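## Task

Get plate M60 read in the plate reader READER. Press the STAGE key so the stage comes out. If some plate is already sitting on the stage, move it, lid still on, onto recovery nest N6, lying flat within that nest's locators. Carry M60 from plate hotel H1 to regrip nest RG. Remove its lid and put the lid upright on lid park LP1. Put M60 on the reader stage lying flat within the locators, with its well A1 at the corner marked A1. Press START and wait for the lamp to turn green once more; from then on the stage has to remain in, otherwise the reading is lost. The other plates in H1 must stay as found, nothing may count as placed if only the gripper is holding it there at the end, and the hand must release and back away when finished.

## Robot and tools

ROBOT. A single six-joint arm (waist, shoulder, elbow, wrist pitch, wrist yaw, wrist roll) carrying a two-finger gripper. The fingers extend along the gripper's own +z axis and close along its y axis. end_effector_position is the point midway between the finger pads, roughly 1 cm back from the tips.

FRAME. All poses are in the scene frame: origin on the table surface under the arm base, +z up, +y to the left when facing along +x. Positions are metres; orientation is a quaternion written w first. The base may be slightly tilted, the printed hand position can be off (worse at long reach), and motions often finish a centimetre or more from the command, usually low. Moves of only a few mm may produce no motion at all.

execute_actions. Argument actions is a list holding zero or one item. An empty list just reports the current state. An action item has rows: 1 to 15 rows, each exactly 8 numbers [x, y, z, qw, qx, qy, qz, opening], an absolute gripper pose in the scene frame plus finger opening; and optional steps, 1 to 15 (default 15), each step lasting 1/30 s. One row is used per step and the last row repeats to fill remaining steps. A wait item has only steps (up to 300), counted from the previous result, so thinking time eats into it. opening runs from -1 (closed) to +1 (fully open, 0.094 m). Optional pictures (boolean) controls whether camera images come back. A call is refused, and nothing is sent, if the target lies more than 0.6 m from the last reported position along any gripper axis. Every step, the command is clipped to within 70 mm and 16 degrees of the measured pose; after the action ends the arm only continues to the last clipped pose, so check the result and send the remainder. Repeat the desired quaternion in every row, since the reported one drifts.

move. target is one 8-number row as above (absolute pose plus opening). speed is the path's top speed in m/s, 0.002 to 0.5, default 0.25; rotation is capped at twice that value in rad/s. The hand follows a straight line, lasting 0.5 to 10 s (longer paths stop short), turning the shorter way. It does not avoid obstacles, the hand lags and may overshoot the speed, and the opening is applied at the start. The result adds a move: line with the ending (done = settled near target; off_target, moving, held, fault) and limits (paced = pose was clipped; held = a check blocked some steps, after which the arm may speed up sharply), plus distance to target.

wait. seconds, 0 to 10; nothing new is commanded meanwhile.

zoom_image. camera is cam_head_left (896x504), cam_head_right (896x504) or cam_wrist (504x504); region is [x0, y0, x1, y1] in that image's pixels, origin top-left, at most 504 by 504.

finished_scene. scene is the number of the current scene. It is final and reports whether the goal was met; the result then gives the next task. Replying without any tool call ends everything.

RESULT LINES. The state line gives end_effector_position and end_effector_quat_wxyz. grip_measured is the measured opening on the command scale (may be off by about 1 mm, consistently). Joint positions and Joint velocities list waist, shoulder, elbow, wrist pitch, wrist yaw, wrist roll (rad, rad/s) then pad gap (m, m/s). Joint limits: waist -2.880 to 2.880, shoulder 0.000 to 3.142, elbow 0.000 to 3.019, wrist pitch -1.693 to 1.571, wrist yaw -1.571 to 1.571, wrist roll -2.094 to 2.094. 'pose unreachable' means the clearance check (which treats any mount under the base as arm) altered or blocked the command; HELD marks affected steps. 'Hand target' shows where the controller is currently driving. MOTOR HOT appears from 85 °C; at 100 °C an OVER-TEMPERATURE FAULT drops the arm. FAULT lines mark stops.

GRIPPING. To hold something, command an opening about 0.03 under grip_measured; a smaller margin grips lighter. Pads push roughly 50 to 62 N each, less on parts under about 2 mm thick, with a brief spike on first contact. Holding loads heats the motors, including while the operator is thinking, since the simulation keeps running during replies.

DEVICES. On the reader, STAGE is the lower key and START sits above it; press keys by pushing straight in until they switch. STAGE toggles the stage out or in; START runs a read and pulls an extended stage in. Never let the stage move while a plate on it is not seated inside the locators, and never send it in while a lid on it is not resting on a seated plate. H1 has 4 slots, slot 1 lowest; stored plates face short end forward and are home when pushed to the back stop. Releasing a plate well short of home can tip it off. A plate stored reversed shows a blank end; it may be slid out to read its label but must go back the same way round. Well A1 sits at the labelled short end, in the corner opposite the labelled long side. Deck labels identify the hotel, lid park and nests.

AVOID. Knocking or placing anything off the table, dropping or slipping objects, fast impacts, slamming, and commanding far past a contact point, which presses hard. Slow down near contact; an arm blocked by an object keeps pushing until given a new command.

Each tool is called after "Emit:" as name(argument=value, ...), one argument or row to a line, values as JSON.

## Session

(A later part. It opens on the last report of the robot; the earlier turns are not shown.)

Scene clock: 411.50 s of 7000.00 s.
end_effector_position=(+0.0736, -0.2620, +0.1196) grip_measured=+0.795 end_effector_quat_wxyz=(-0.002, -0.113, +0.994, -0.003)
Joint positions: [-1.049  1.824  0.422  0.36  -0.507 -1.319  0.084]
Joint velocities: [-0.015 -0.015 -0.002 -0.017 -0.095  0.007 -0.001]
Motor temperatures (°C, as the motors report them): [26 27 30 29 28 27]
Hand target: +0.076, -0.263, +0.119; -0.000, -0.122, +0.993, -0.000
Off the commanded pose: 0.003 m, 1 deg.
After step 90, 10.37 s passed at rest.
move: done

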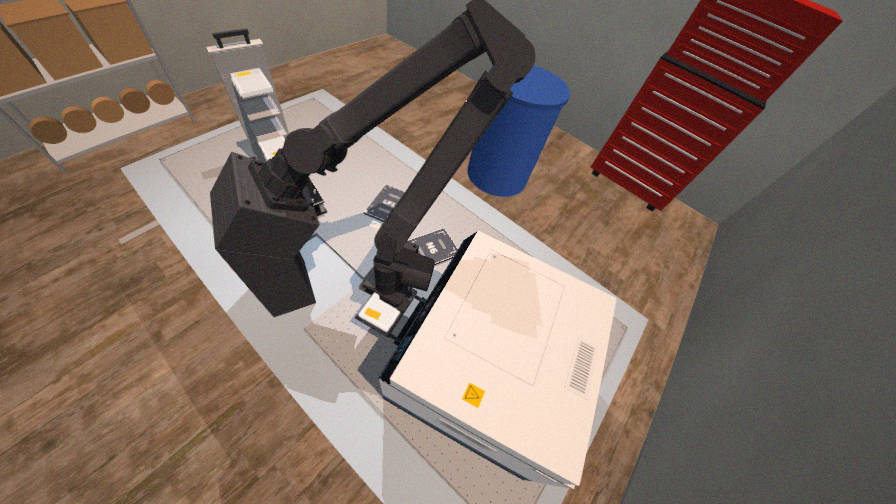

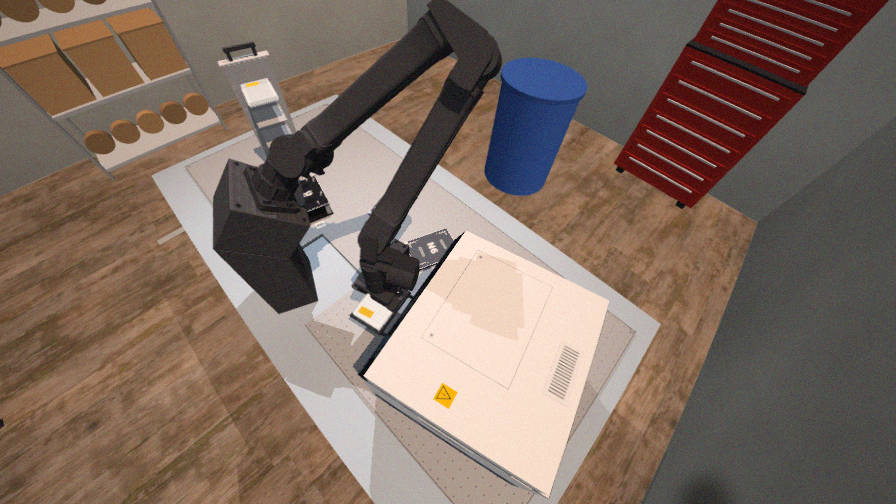

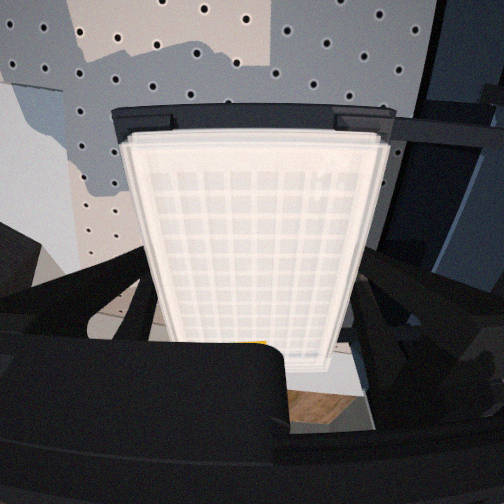

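Emit:
move(
  target=[0.075,-0.262,0.15,0,-0.122,0.9925,0,0.76],
  speed=0.03,
)

Scene clock: 417.67 s of 7000.00 s.
end_effector_position=(+0.0798, -0.2672, +0.1458) grip_measured=+0.787 end_effector_quat_wxyz=(+0.003, -0.123, +0.992, -0.003)
Joint positions: [-1.09   1.708  0.406  0.243 -0.537 -1.38   0.084]
Joint velocities: [ 0.005 -0.015 -0.007  0.002  0.037 -0.066  0.   ]
Motor temperatures (°C, as the motors report them): [26 27 30 28 28 27]
Hand target: +0.075, -0.262, +0.150; -0.000, -0.122, +0.993, -0.000
Off the commanded pose: 0.008 m, 0 deg.
After step 90, 1.87 s passed at rest.
move: done

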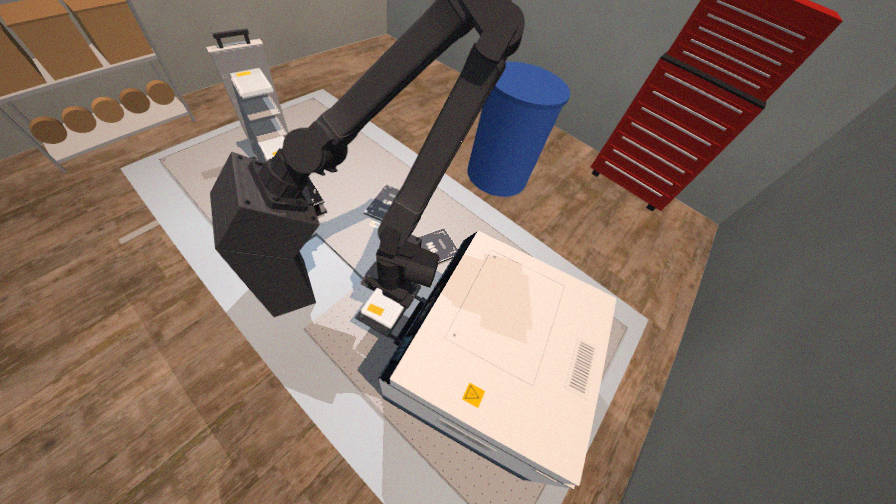

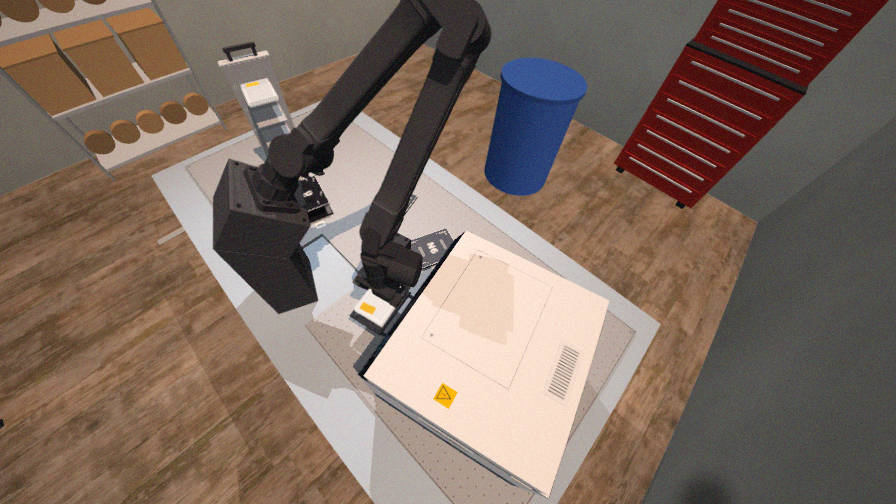

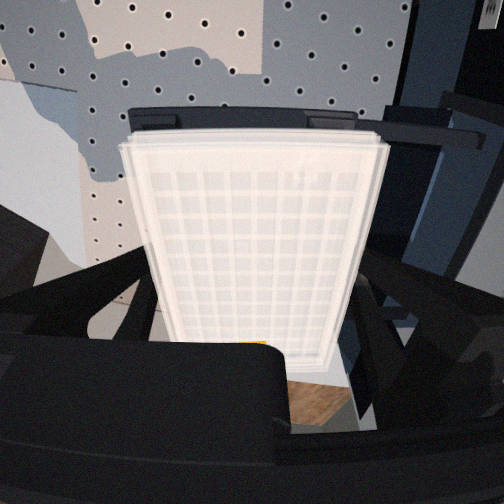

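Emit:
move(
  target=[0.09,-0.24,0.22,0,-0.122,0.9925,0,0.76],
  speed=0.08,
)

Emit:
move(
  target=[0.36,-0.175,0.2,0,0.259,0.966,0,0.76],
  speed=0.1,
)

Scene clock: 429.60 s of 7000.00 s.
end_effector_position=(+0.0939, -0.2409, +0.2196) grip_measured=+0.787 end_effector_quat_wxyz=(+0.002, -0.122, +0.993, -0.001)
Joint positions: [-1.164  1.327  0.301 -0.077 -0.571 -1.456  0.084]
Joint velocities: [-0.005 -0.015 -0.012  0.012 -0.066 -0.081 -0.001]
Motor temperatures (°C, as the motors report them): [26 28 30 28 28 27]
Hand target: +0.091, -0.239, +0.221; -0.000, -0.122, +0.993, -0.000
Off the commanded pose: 0.004 m, 0 deg.
After step 90, 7.60 s passed at rest.
move: done

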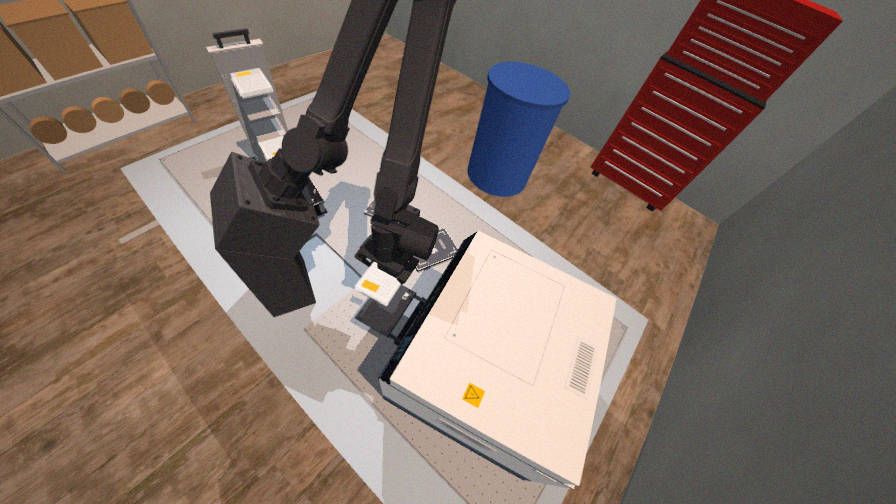

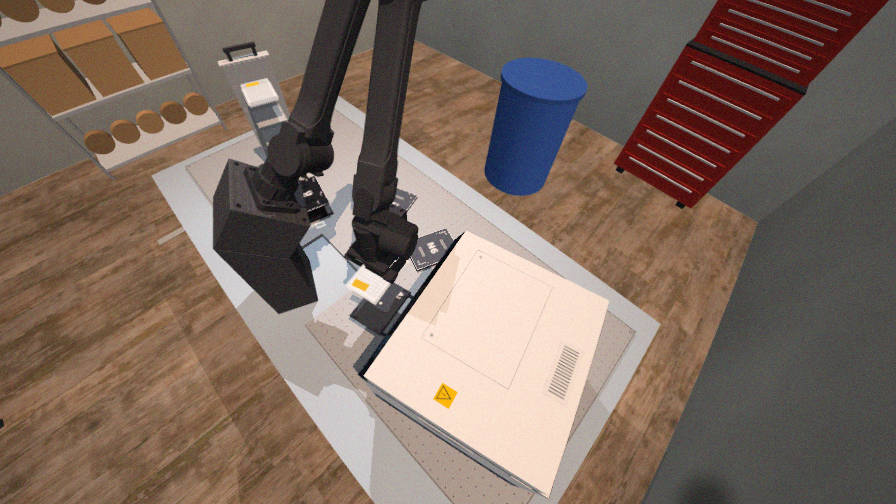

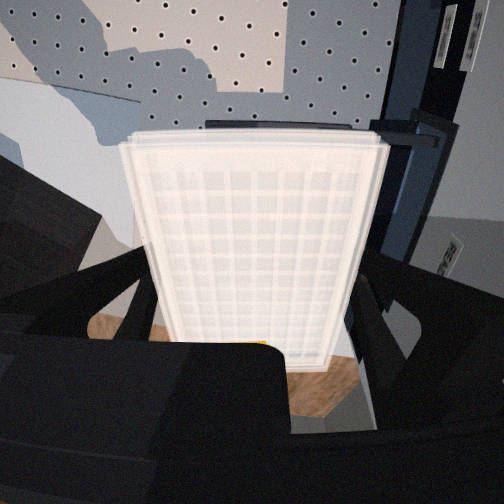

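Scene clock: 433.90 s of 7000.00 s.
end_effector_position=(+0.3575, -0.1717, +0.2030) grip_measured=+0.787 end_effector_quat_wxyz=(+0.002, +0.255, +0.967, +0.001)
Joint positions: [-0.278  1.151  0.611 -0.313 -0.051  0.07   0.084]
Joint velocities: [ 0.005 -0.005 -0.002 -0.002  0.007  0.007  0.001]
Motor temperatures (°C, as the motors report them): [26 28 30 28 28 27]
Hand target: +0.363, -0.172, +0.202; +0.000, +0.260, +0.965, +0.002
Off the commanded pose: 0.005 m, 0 deg.
move: done

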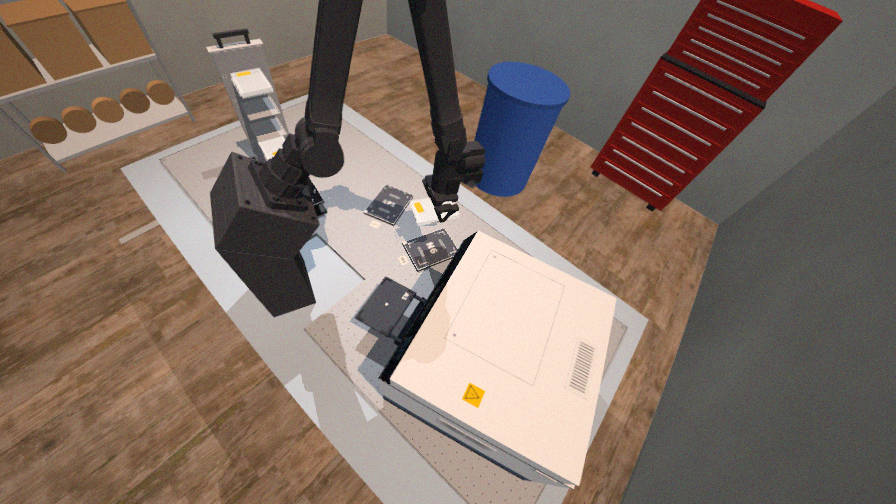

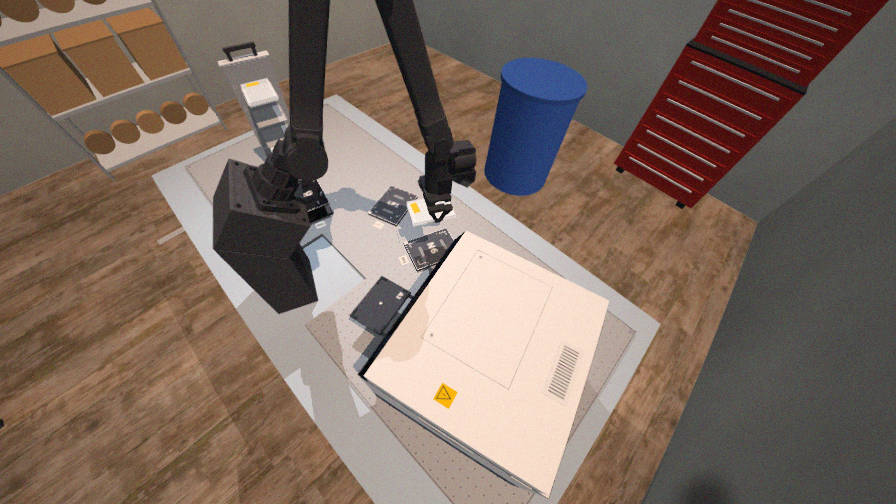

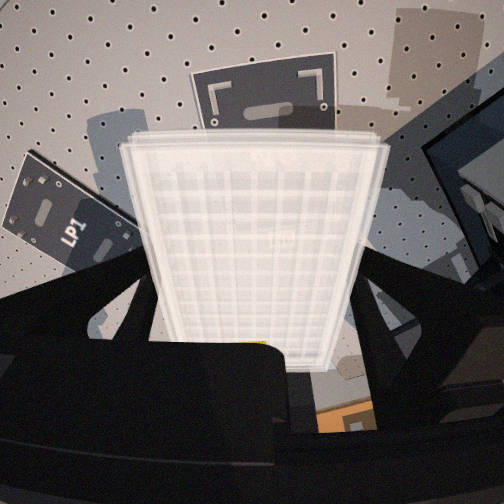

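Emit:
move(
  target=[0.374,-0.207,0.09,0,0.208,0.978,0,0.76],
  speed=0.06,
)

Scene clock: 456.10 s of 7000.00 s.
end_effector_position=(+0.3718, -0.2010, +0.0906) grip_measured=+0.787 end_effector_quat_wxyz=(-0.006, +0.211, +0.977, +0.003)
Joint positions: [-0.315  1.552  0.772 -0.089 -0.076 -0.05   0.084]
Joint velocities: [ 0.005 -0.015 -0.002  0.007  0.007 -0.037 -0.001]
Motor temperatures (°C, as the motors report them): [26 28 31 28 28 27]
Hand target: +0.374, -0.208, +0.089; +0.000, +0.208, +0.978, -0.000
Off the commanded pose: 0.006 m, 1 deg.
After step 90, 16.90 s passed at rest.
move: done

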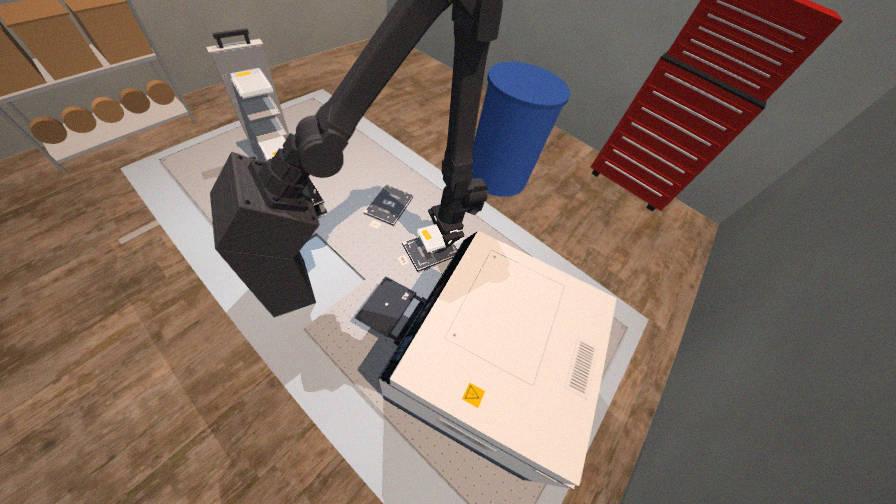

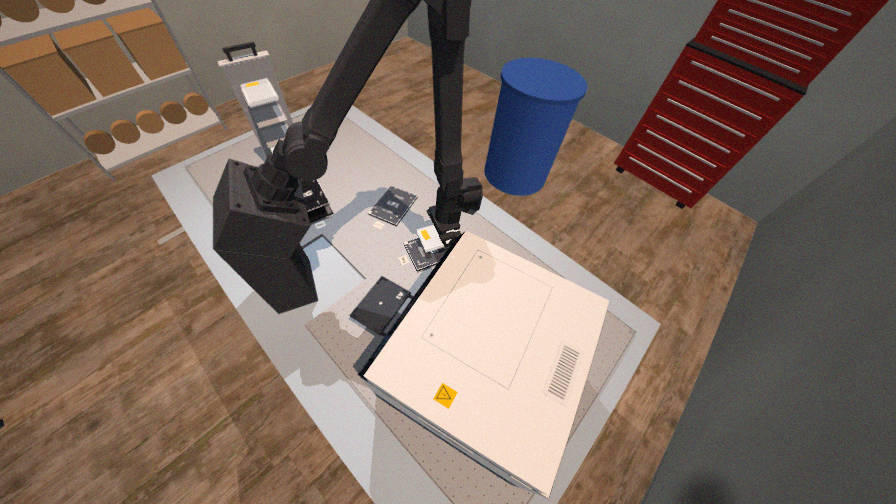

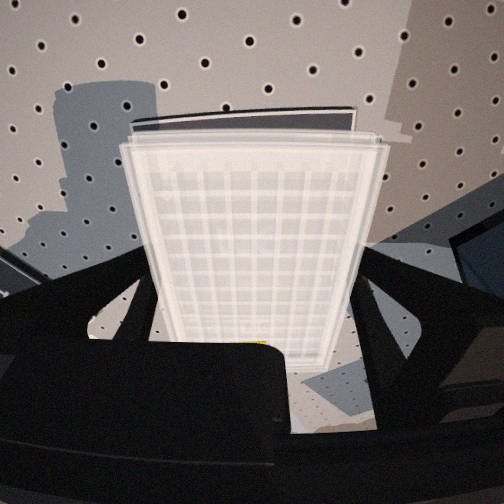

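Emit:
move(
  target=[0.387,-0.211,0.05,0,0.178,0.984,0,0.76],
  speed=0.03,
)

Scene clock: 484.23 s of 7000.00 s.
end_effector_position=(+0.3840, -0.2108, +0.0535) grip_measured=+0.787 end_effector_quat_wxyz=(-0.004, +0.186, +0.982, +0.002)
Joint positions: [-0.315  1.67   0.855 -0.05  -0.073 -0.101  0.084]
Joint velocities: [-0.005  0.005 -0.012  0.007 -0.066 -0.007 -0.   ]
Motor temperatures (°C, as the motors report them): [26 29 30 28 28 27]
Hand target: +0.387, -0.211, +0.050; +0.000, +0.178, +0.984, +0.000
Off the commanded pose: 0.005 m, 1 deg.
After step 90, 23.40 s passed at rest.
move: done

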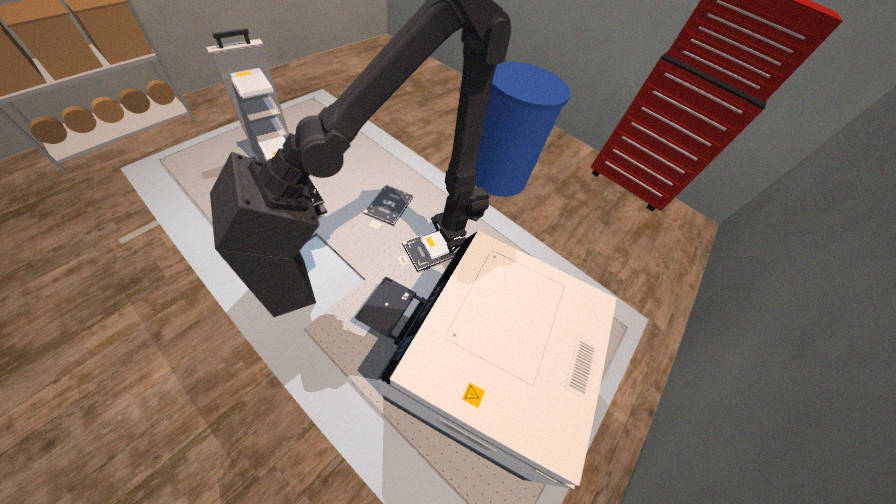

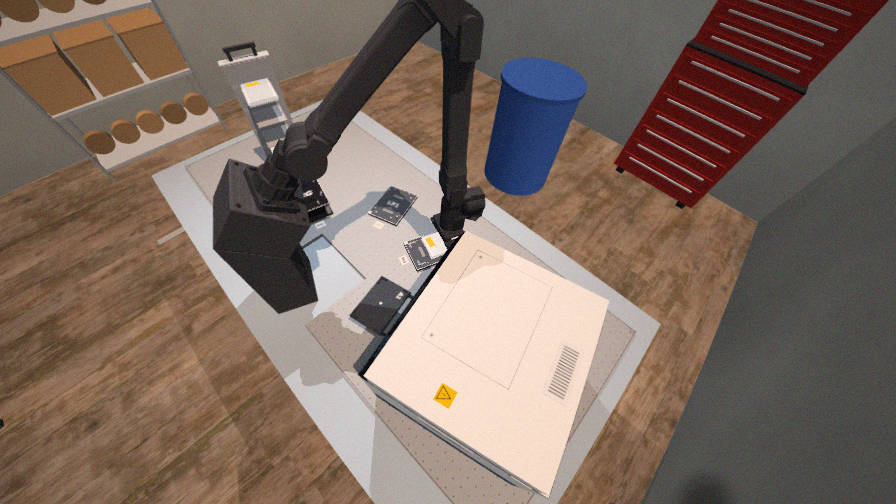

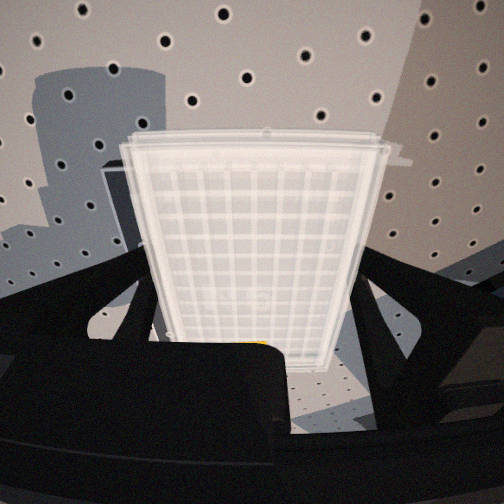

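Emit:
zoom_image(
  camera="cam_head_left",
  region=[380, 190, 500, 290],
)

Region (380, 190, 500, 290) of cam_head_left's 896x504 image, scaled by 4.200, with more detail than that image has.

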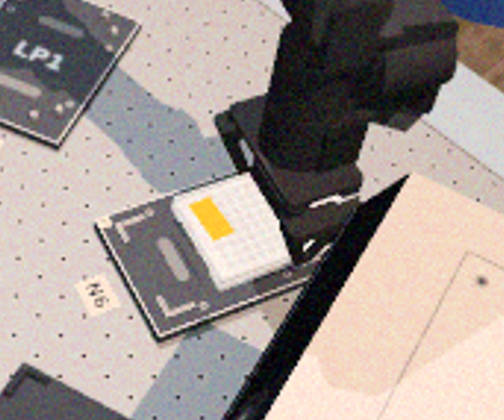

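Emit:
move(
  target=[0.347,-0.188,0.05,0,0.178,0.984,0,0.76],
  speed=0.03,
)

Emit:
zoom_image(
  camera="cam_head_left",
  region=[380, 190, 500, 290],
)

Scene clock: 556.67 s of 7000.00 s.
end_effector_position=(+0.3502, -0.1944, +0.0523) grip_measured=+0.787 end_effector_quat_wxyz=(+0.002, +0.185, +0.983, -0.002)
Joint positions: [-0.315  1.675  0.751  0.073 -0.069 -0.102  0.084]
Joint velocities: [ 0.005 -0.015  0.002 -0.007 -0.007  0.007  0.001]
Motor temperatures (°C, as the motors report them): [26 30 30 28 28 27]
Hand target: +0.347, -0.188, +0.049; -0.000, +0.178, +0.984, +0.000
Off the commanded pose: 0.008 m, 1 deg.
After step 90, 67.67 s passed at rest.
move: done

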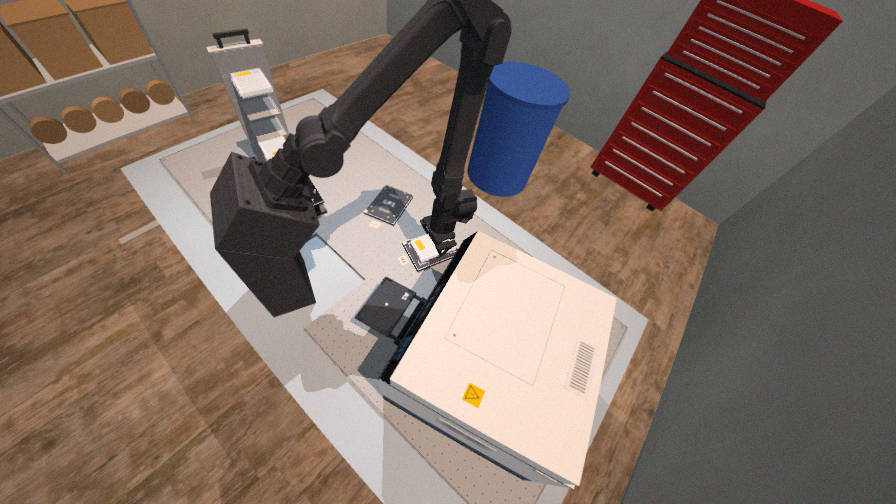

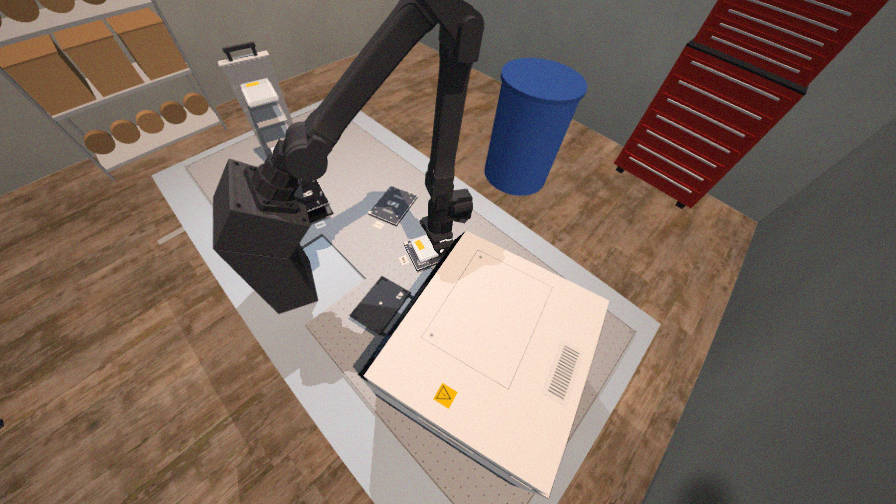

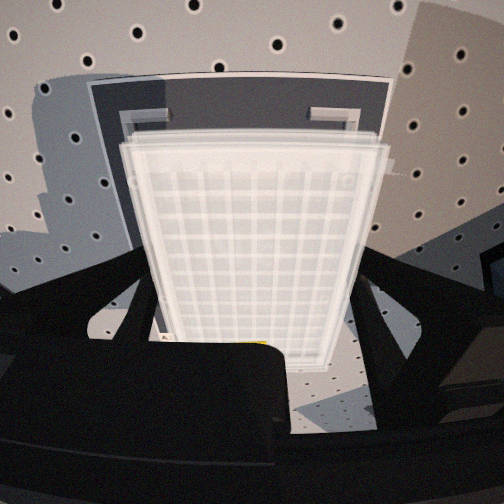

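Region (380, 190, 500, 290) of cam_head_left's 896x504 image, scaled by 4.200, with more detail than that image has.

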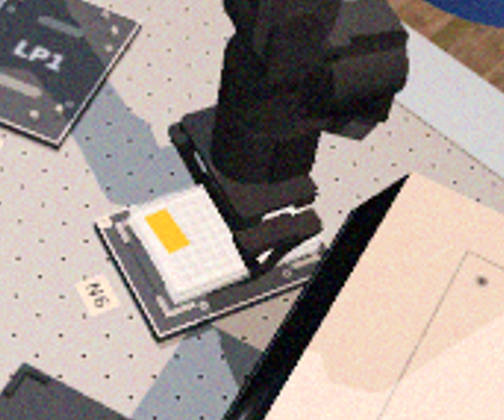

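Emit:
move(
  target=[0.352,-0.181,0.045,0,0.178,0.984,0,0.76],
  speed=0.02,
)

Scene clock: 576.27 s of 7000.00 s.
end_effector_position=(+0.3508, -0.1849, +0.0485) grip_measured=+0.787 end_effector_quat_wxyz=(-0.002, +0.177, +0.984, -0.001)
Joint positions: [-0.293  1.686  0.751  0.077 -0.055 -0.102  0.084]
Joint velocities: [-0.015 -0.024 -0.002  0.007 -0.022  0.037  0.   ]
Motor temperatures (°C, as the motors report them): [26 30 30 28 28 27]
Hand target: +0.352, -0.181, +0.045; +0.000, +0.178, +0.984, +0.000
Off the commanded pose: 0.005 m, 0 deg.
After step 90, 15.57 s passed at rest.
move: done

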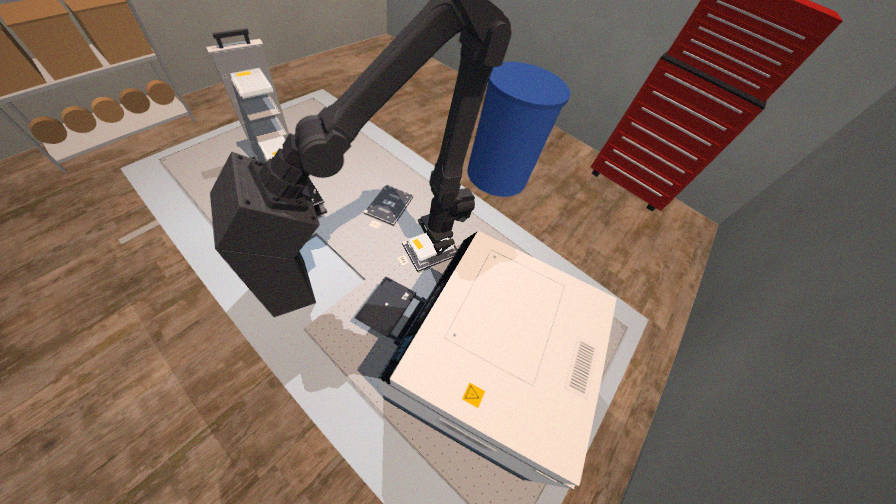

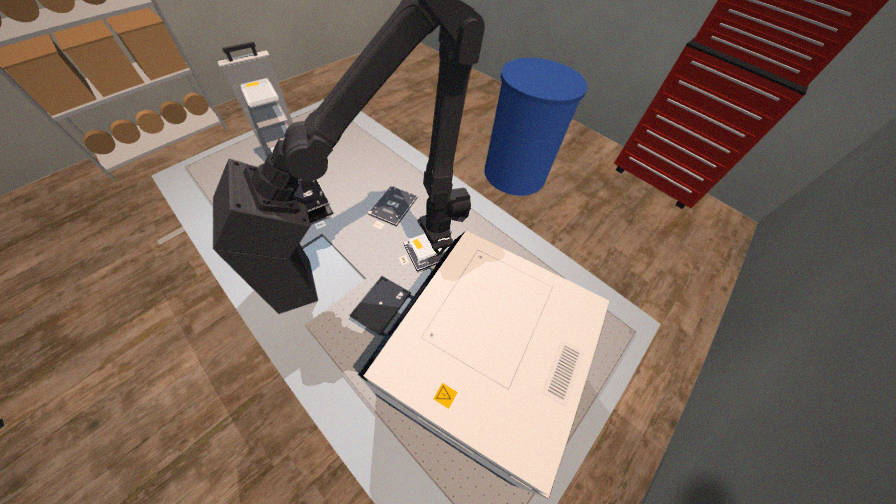

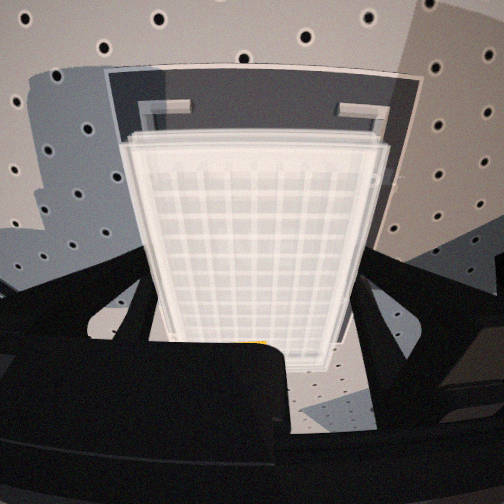

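Emit:
move(
  target=[0.355,-0.192,0.042,0,0.183,0.983,0,0.76],
  speed=0.02,
)

Scene clock: 583.87 s of 7000.00 s.
end_effector_position=(+0.3606, -0.1887, +0.0458) grip_measured=+0.787 end_effector_quat_wxyz=(+0.006, +0.177, +0.984, +0.000)
Joint positions: [-0.294  1.694  0.772  0.077 -0.063 -0.102  0.084]
Joint velocities: [-0.015 -0.005  0.007  0.002  0.022 -0.022  0.001]
Motor temperatures (°C, as the motors report them): [26 30 30 28 28 27]
Hand target: +0.355, -0.192, +0.042; +0.000, +0.183, +0.983, -0.000
Off the commanded pose: 0.007 m, 1 deg.
After step 90, 3.87 s passed at rest.
move: done

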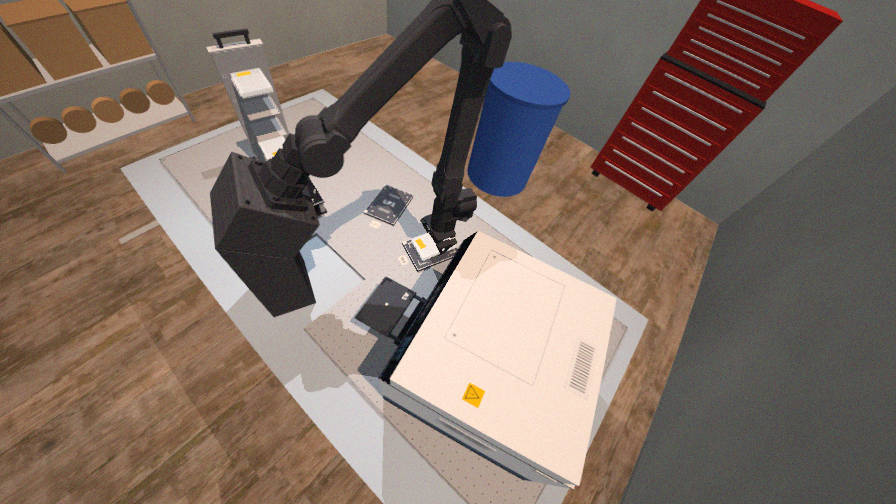

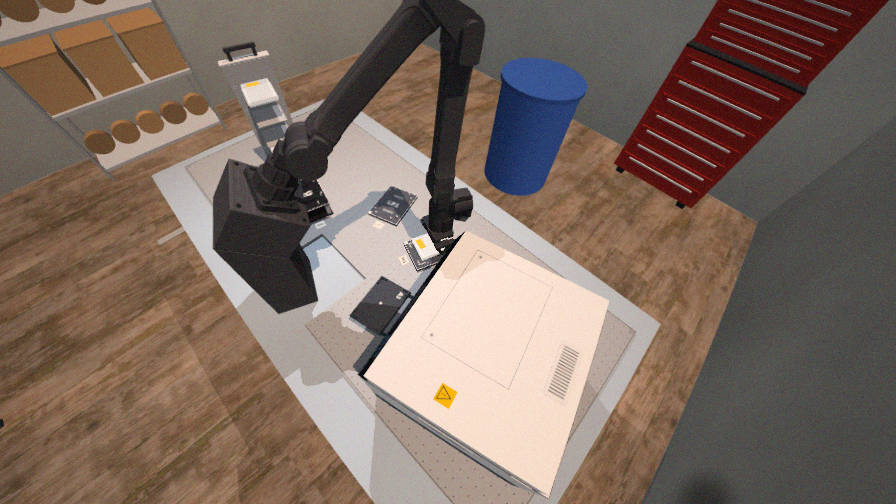

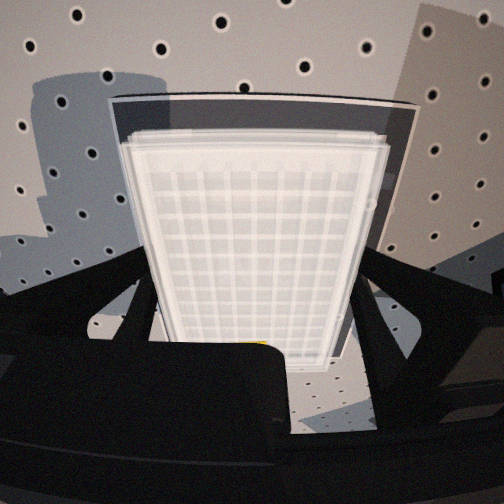

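Emit:
move(
  target=[0.350,-0.195,0.042,0,0.183,0.983,0,0.76],
  speed=0.01,
)

Scene clock: 599.07 s of 7000.00 s.
end_effector_position=(+0.3575, -0.1929, +0.0454) grip_measured=+0.787 end_effector_quat_wxyz=(+0.005, +0.182, +0.983, +0.000)
Joint positions: [-0.306  1.696  0.772  0.077 -0.07  -0.102  0.084]
Joint velocities: [-0.005 -0.015 -0.007  0.002 -0.051  0.007  0.   ]
Motor temperatures (°C, as the motors report them): [26 30 30 28 28 27]
Hand target: +0.350, -0.195, +0.042; +0.000, +0.183, +0.983, -0.000
Off the commanded pose: 0.008 m, 1 deg.
After step 90, 10.70 s passed at rest.
move: done

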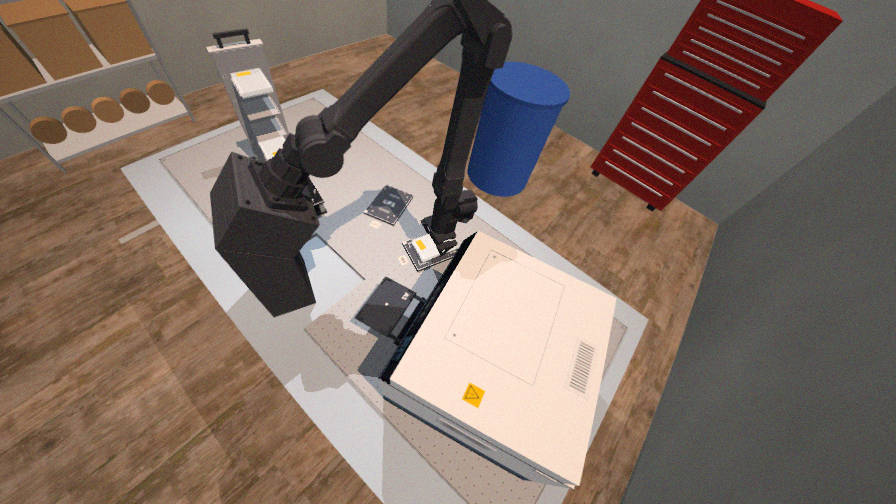

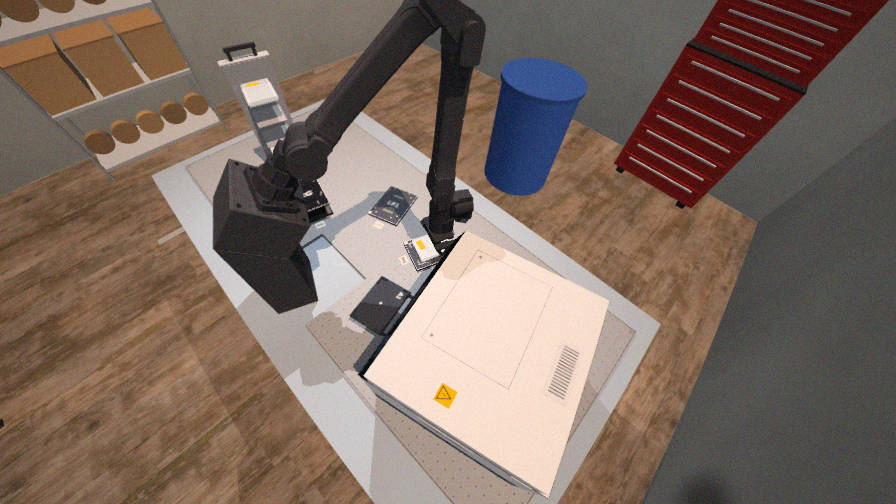

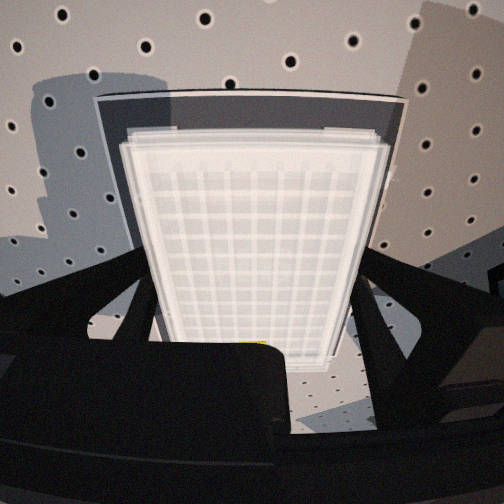

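Emit:
move(
  target=[0.344,-0.192,0.042,0,0.183,0.983,0,0.76],
  speed=0.01,
)

Scene clock: 607.57 s of 7000.00 s.
end_effector_position=(+0.3537, -0.1911, +0.0449) grip_measured=+0.787 end_effector_quat_wxyz=(+0.005, +0.182, +0.983, +0.001)
Joint positions: [-0.306  1.698  0.763  0.088 -0.07  -0.102  0.084]
Joint velocities: [-0.024  0.005 -0.007 -0.012 -0.051  0.007  0.   ]
Motor temperatures (°C, as the motors report them): [26 30 30 28 28 27]
Hand target: +0.344, -0.192, +0.042; -0.000, +0.183, +0.983, -0.000
Off the commanded pose: 0.010 m, 1 deg.
After step 90, 3.90 s passed at rest.
move: done

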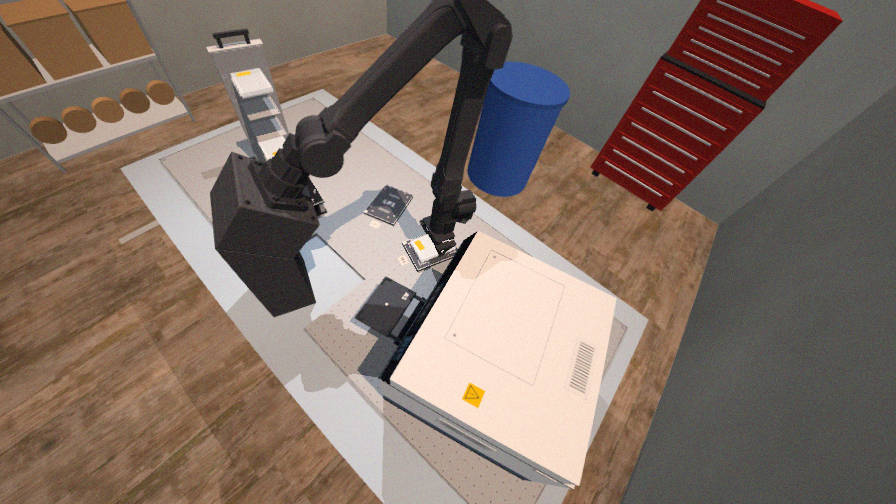

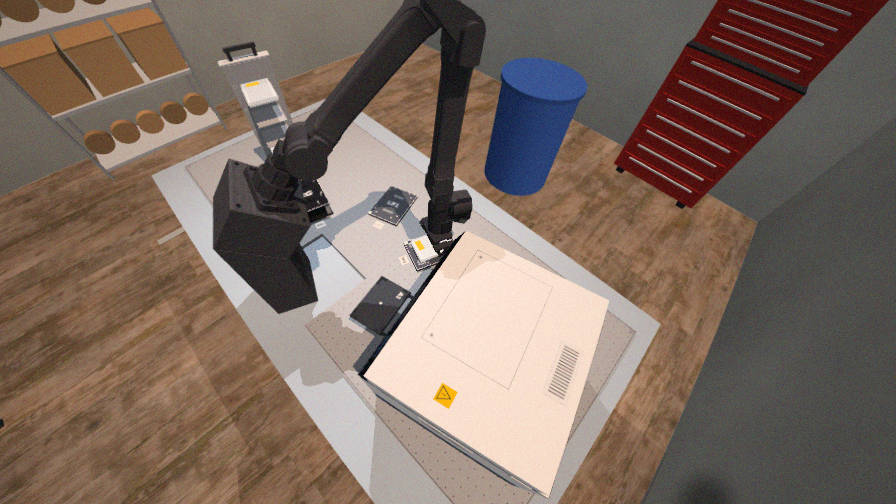

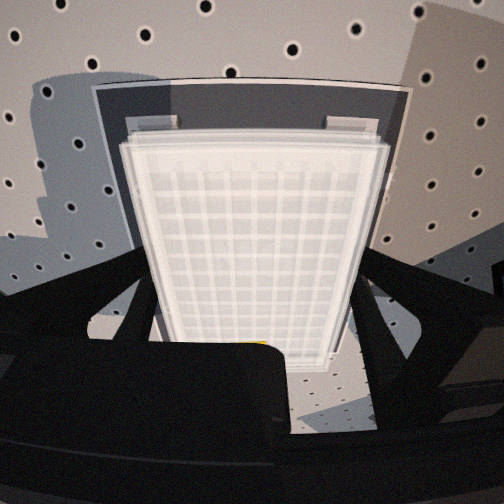

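Emit:
move(
  target=[0.343,-0.191,0.022,0,0.183,0.983,0,0.76],
  speed=0.01,
)

Scene clock: 617.70 s of 7000.00 s.
end_effector_position=(+0.3475, -0.1883, +0.0360) grip_measured=+0.787 end_effector_quat_wxyz=(+0.001, +0.182, +0.983, +0.002)
Joint positions: [-0.306  1.728  0.765  0.107 -0.071 -0.102  0.084]
Joint velocities: [-0.005 -0.015 -0.012  0.007  0.095 -0.095  0.001]
Motor temperatures (°C, as the motors report them): [26 30 30 28 28 27]
Hand target: +0.343, -0.191, +0.022; -0.000, +0.183, +0.983, +0.000
Off the commanded pose: 0.015 m, 0 deg.
After step 90, 4.40 s passed at rest.
move: off_target

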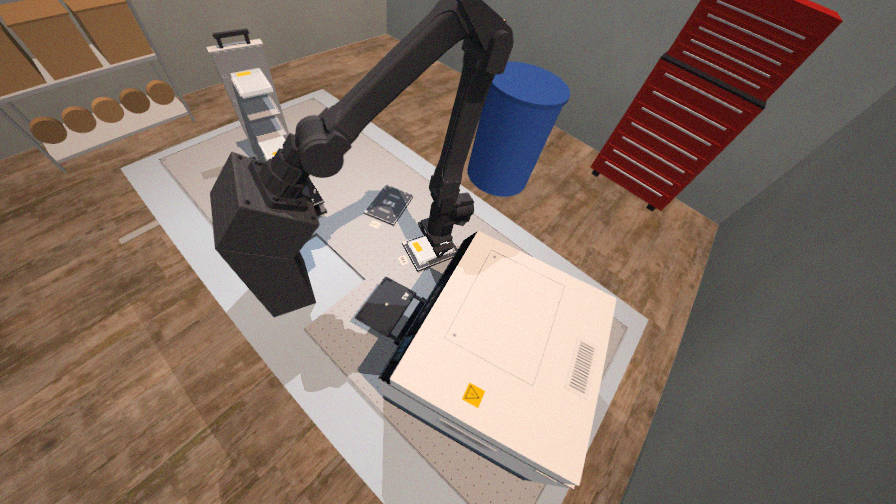

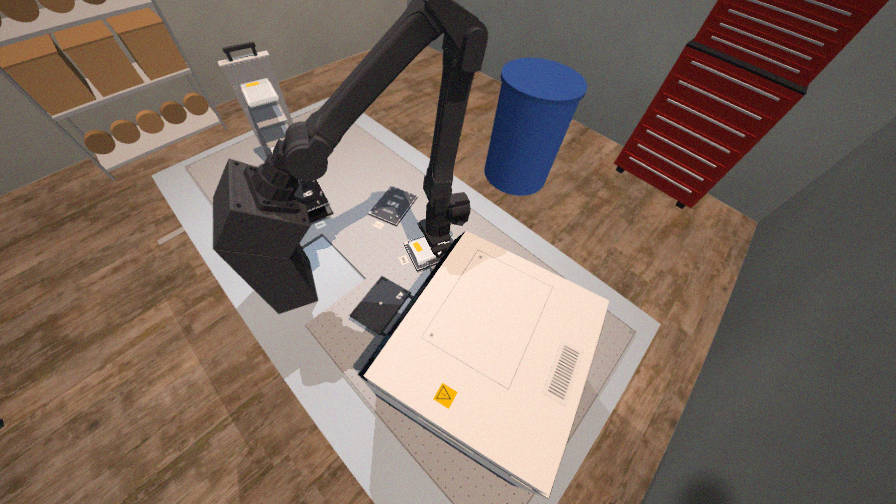

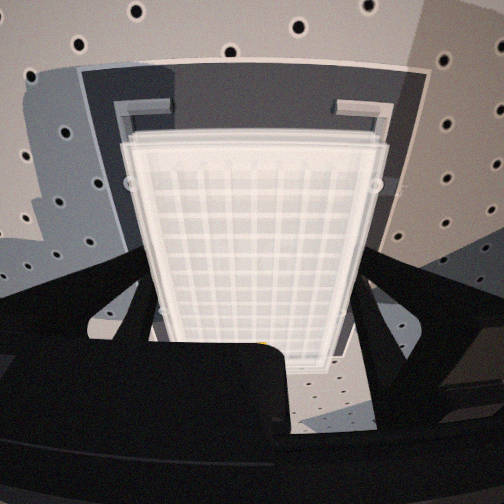

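Emit:
move(
  target=[0.352,-0.191,0.037,0,0.183,0.983,0,0.76],
  speed=0.01,
)

Scene clock: 623.97 s of 7000.00 s.
end_effector_position=(+0.3472, -0.1882, +0.0366) grip_measured=+0.787 end_effector_quat_wxyz=(-0.002, +0.182, +0.983, +0.003)
Joint positions: [-0.306  1.726  0.767  0.096 -0.071 -0.102  0.084]
Joint velocities: [-0.015 -0.005  0.022 -0.002  0.007  0.007 -0.001]
Motor temperatures (°C, as the motors report them): [26 30 30 28 28 27]
Hand target: +0.352, -0.191, +0.037; +0.000, +0.183, +0.983, -0.000
Off the commanded pose: 0.006 m, 0 deg.
After step 90, 2.50 s passed at rest.
move: done

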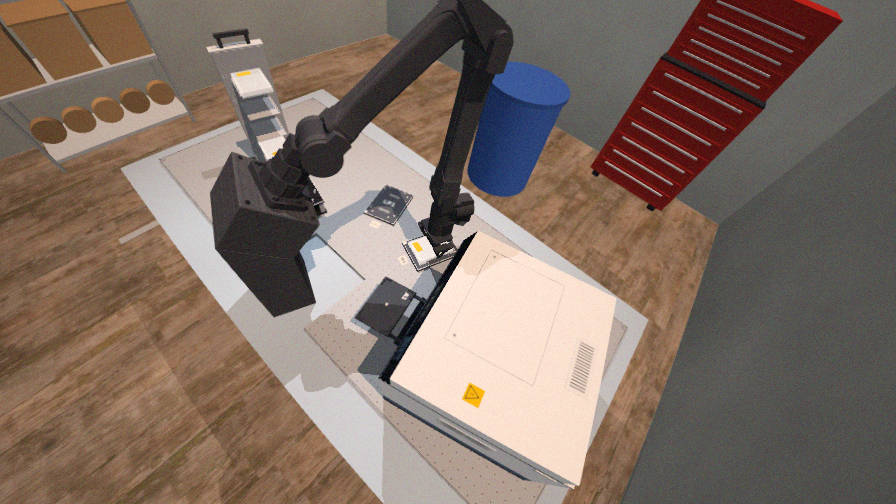

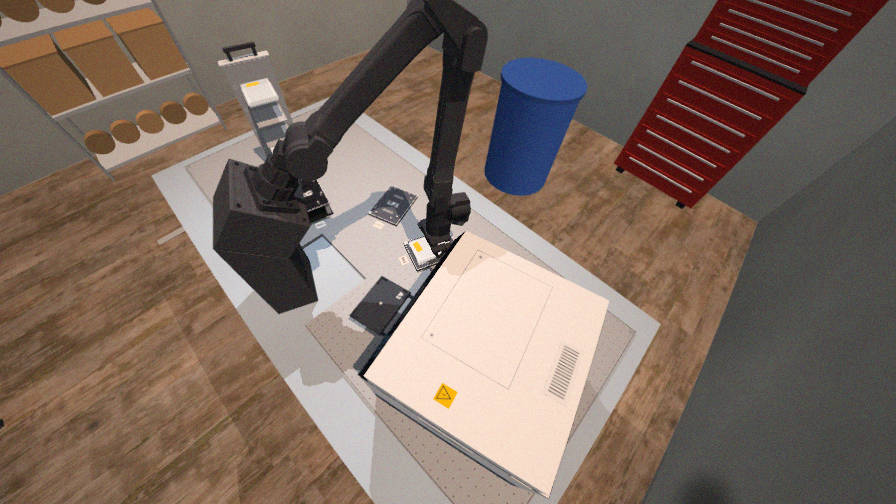

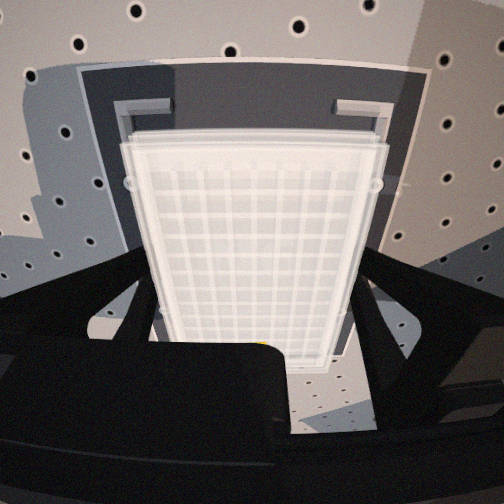

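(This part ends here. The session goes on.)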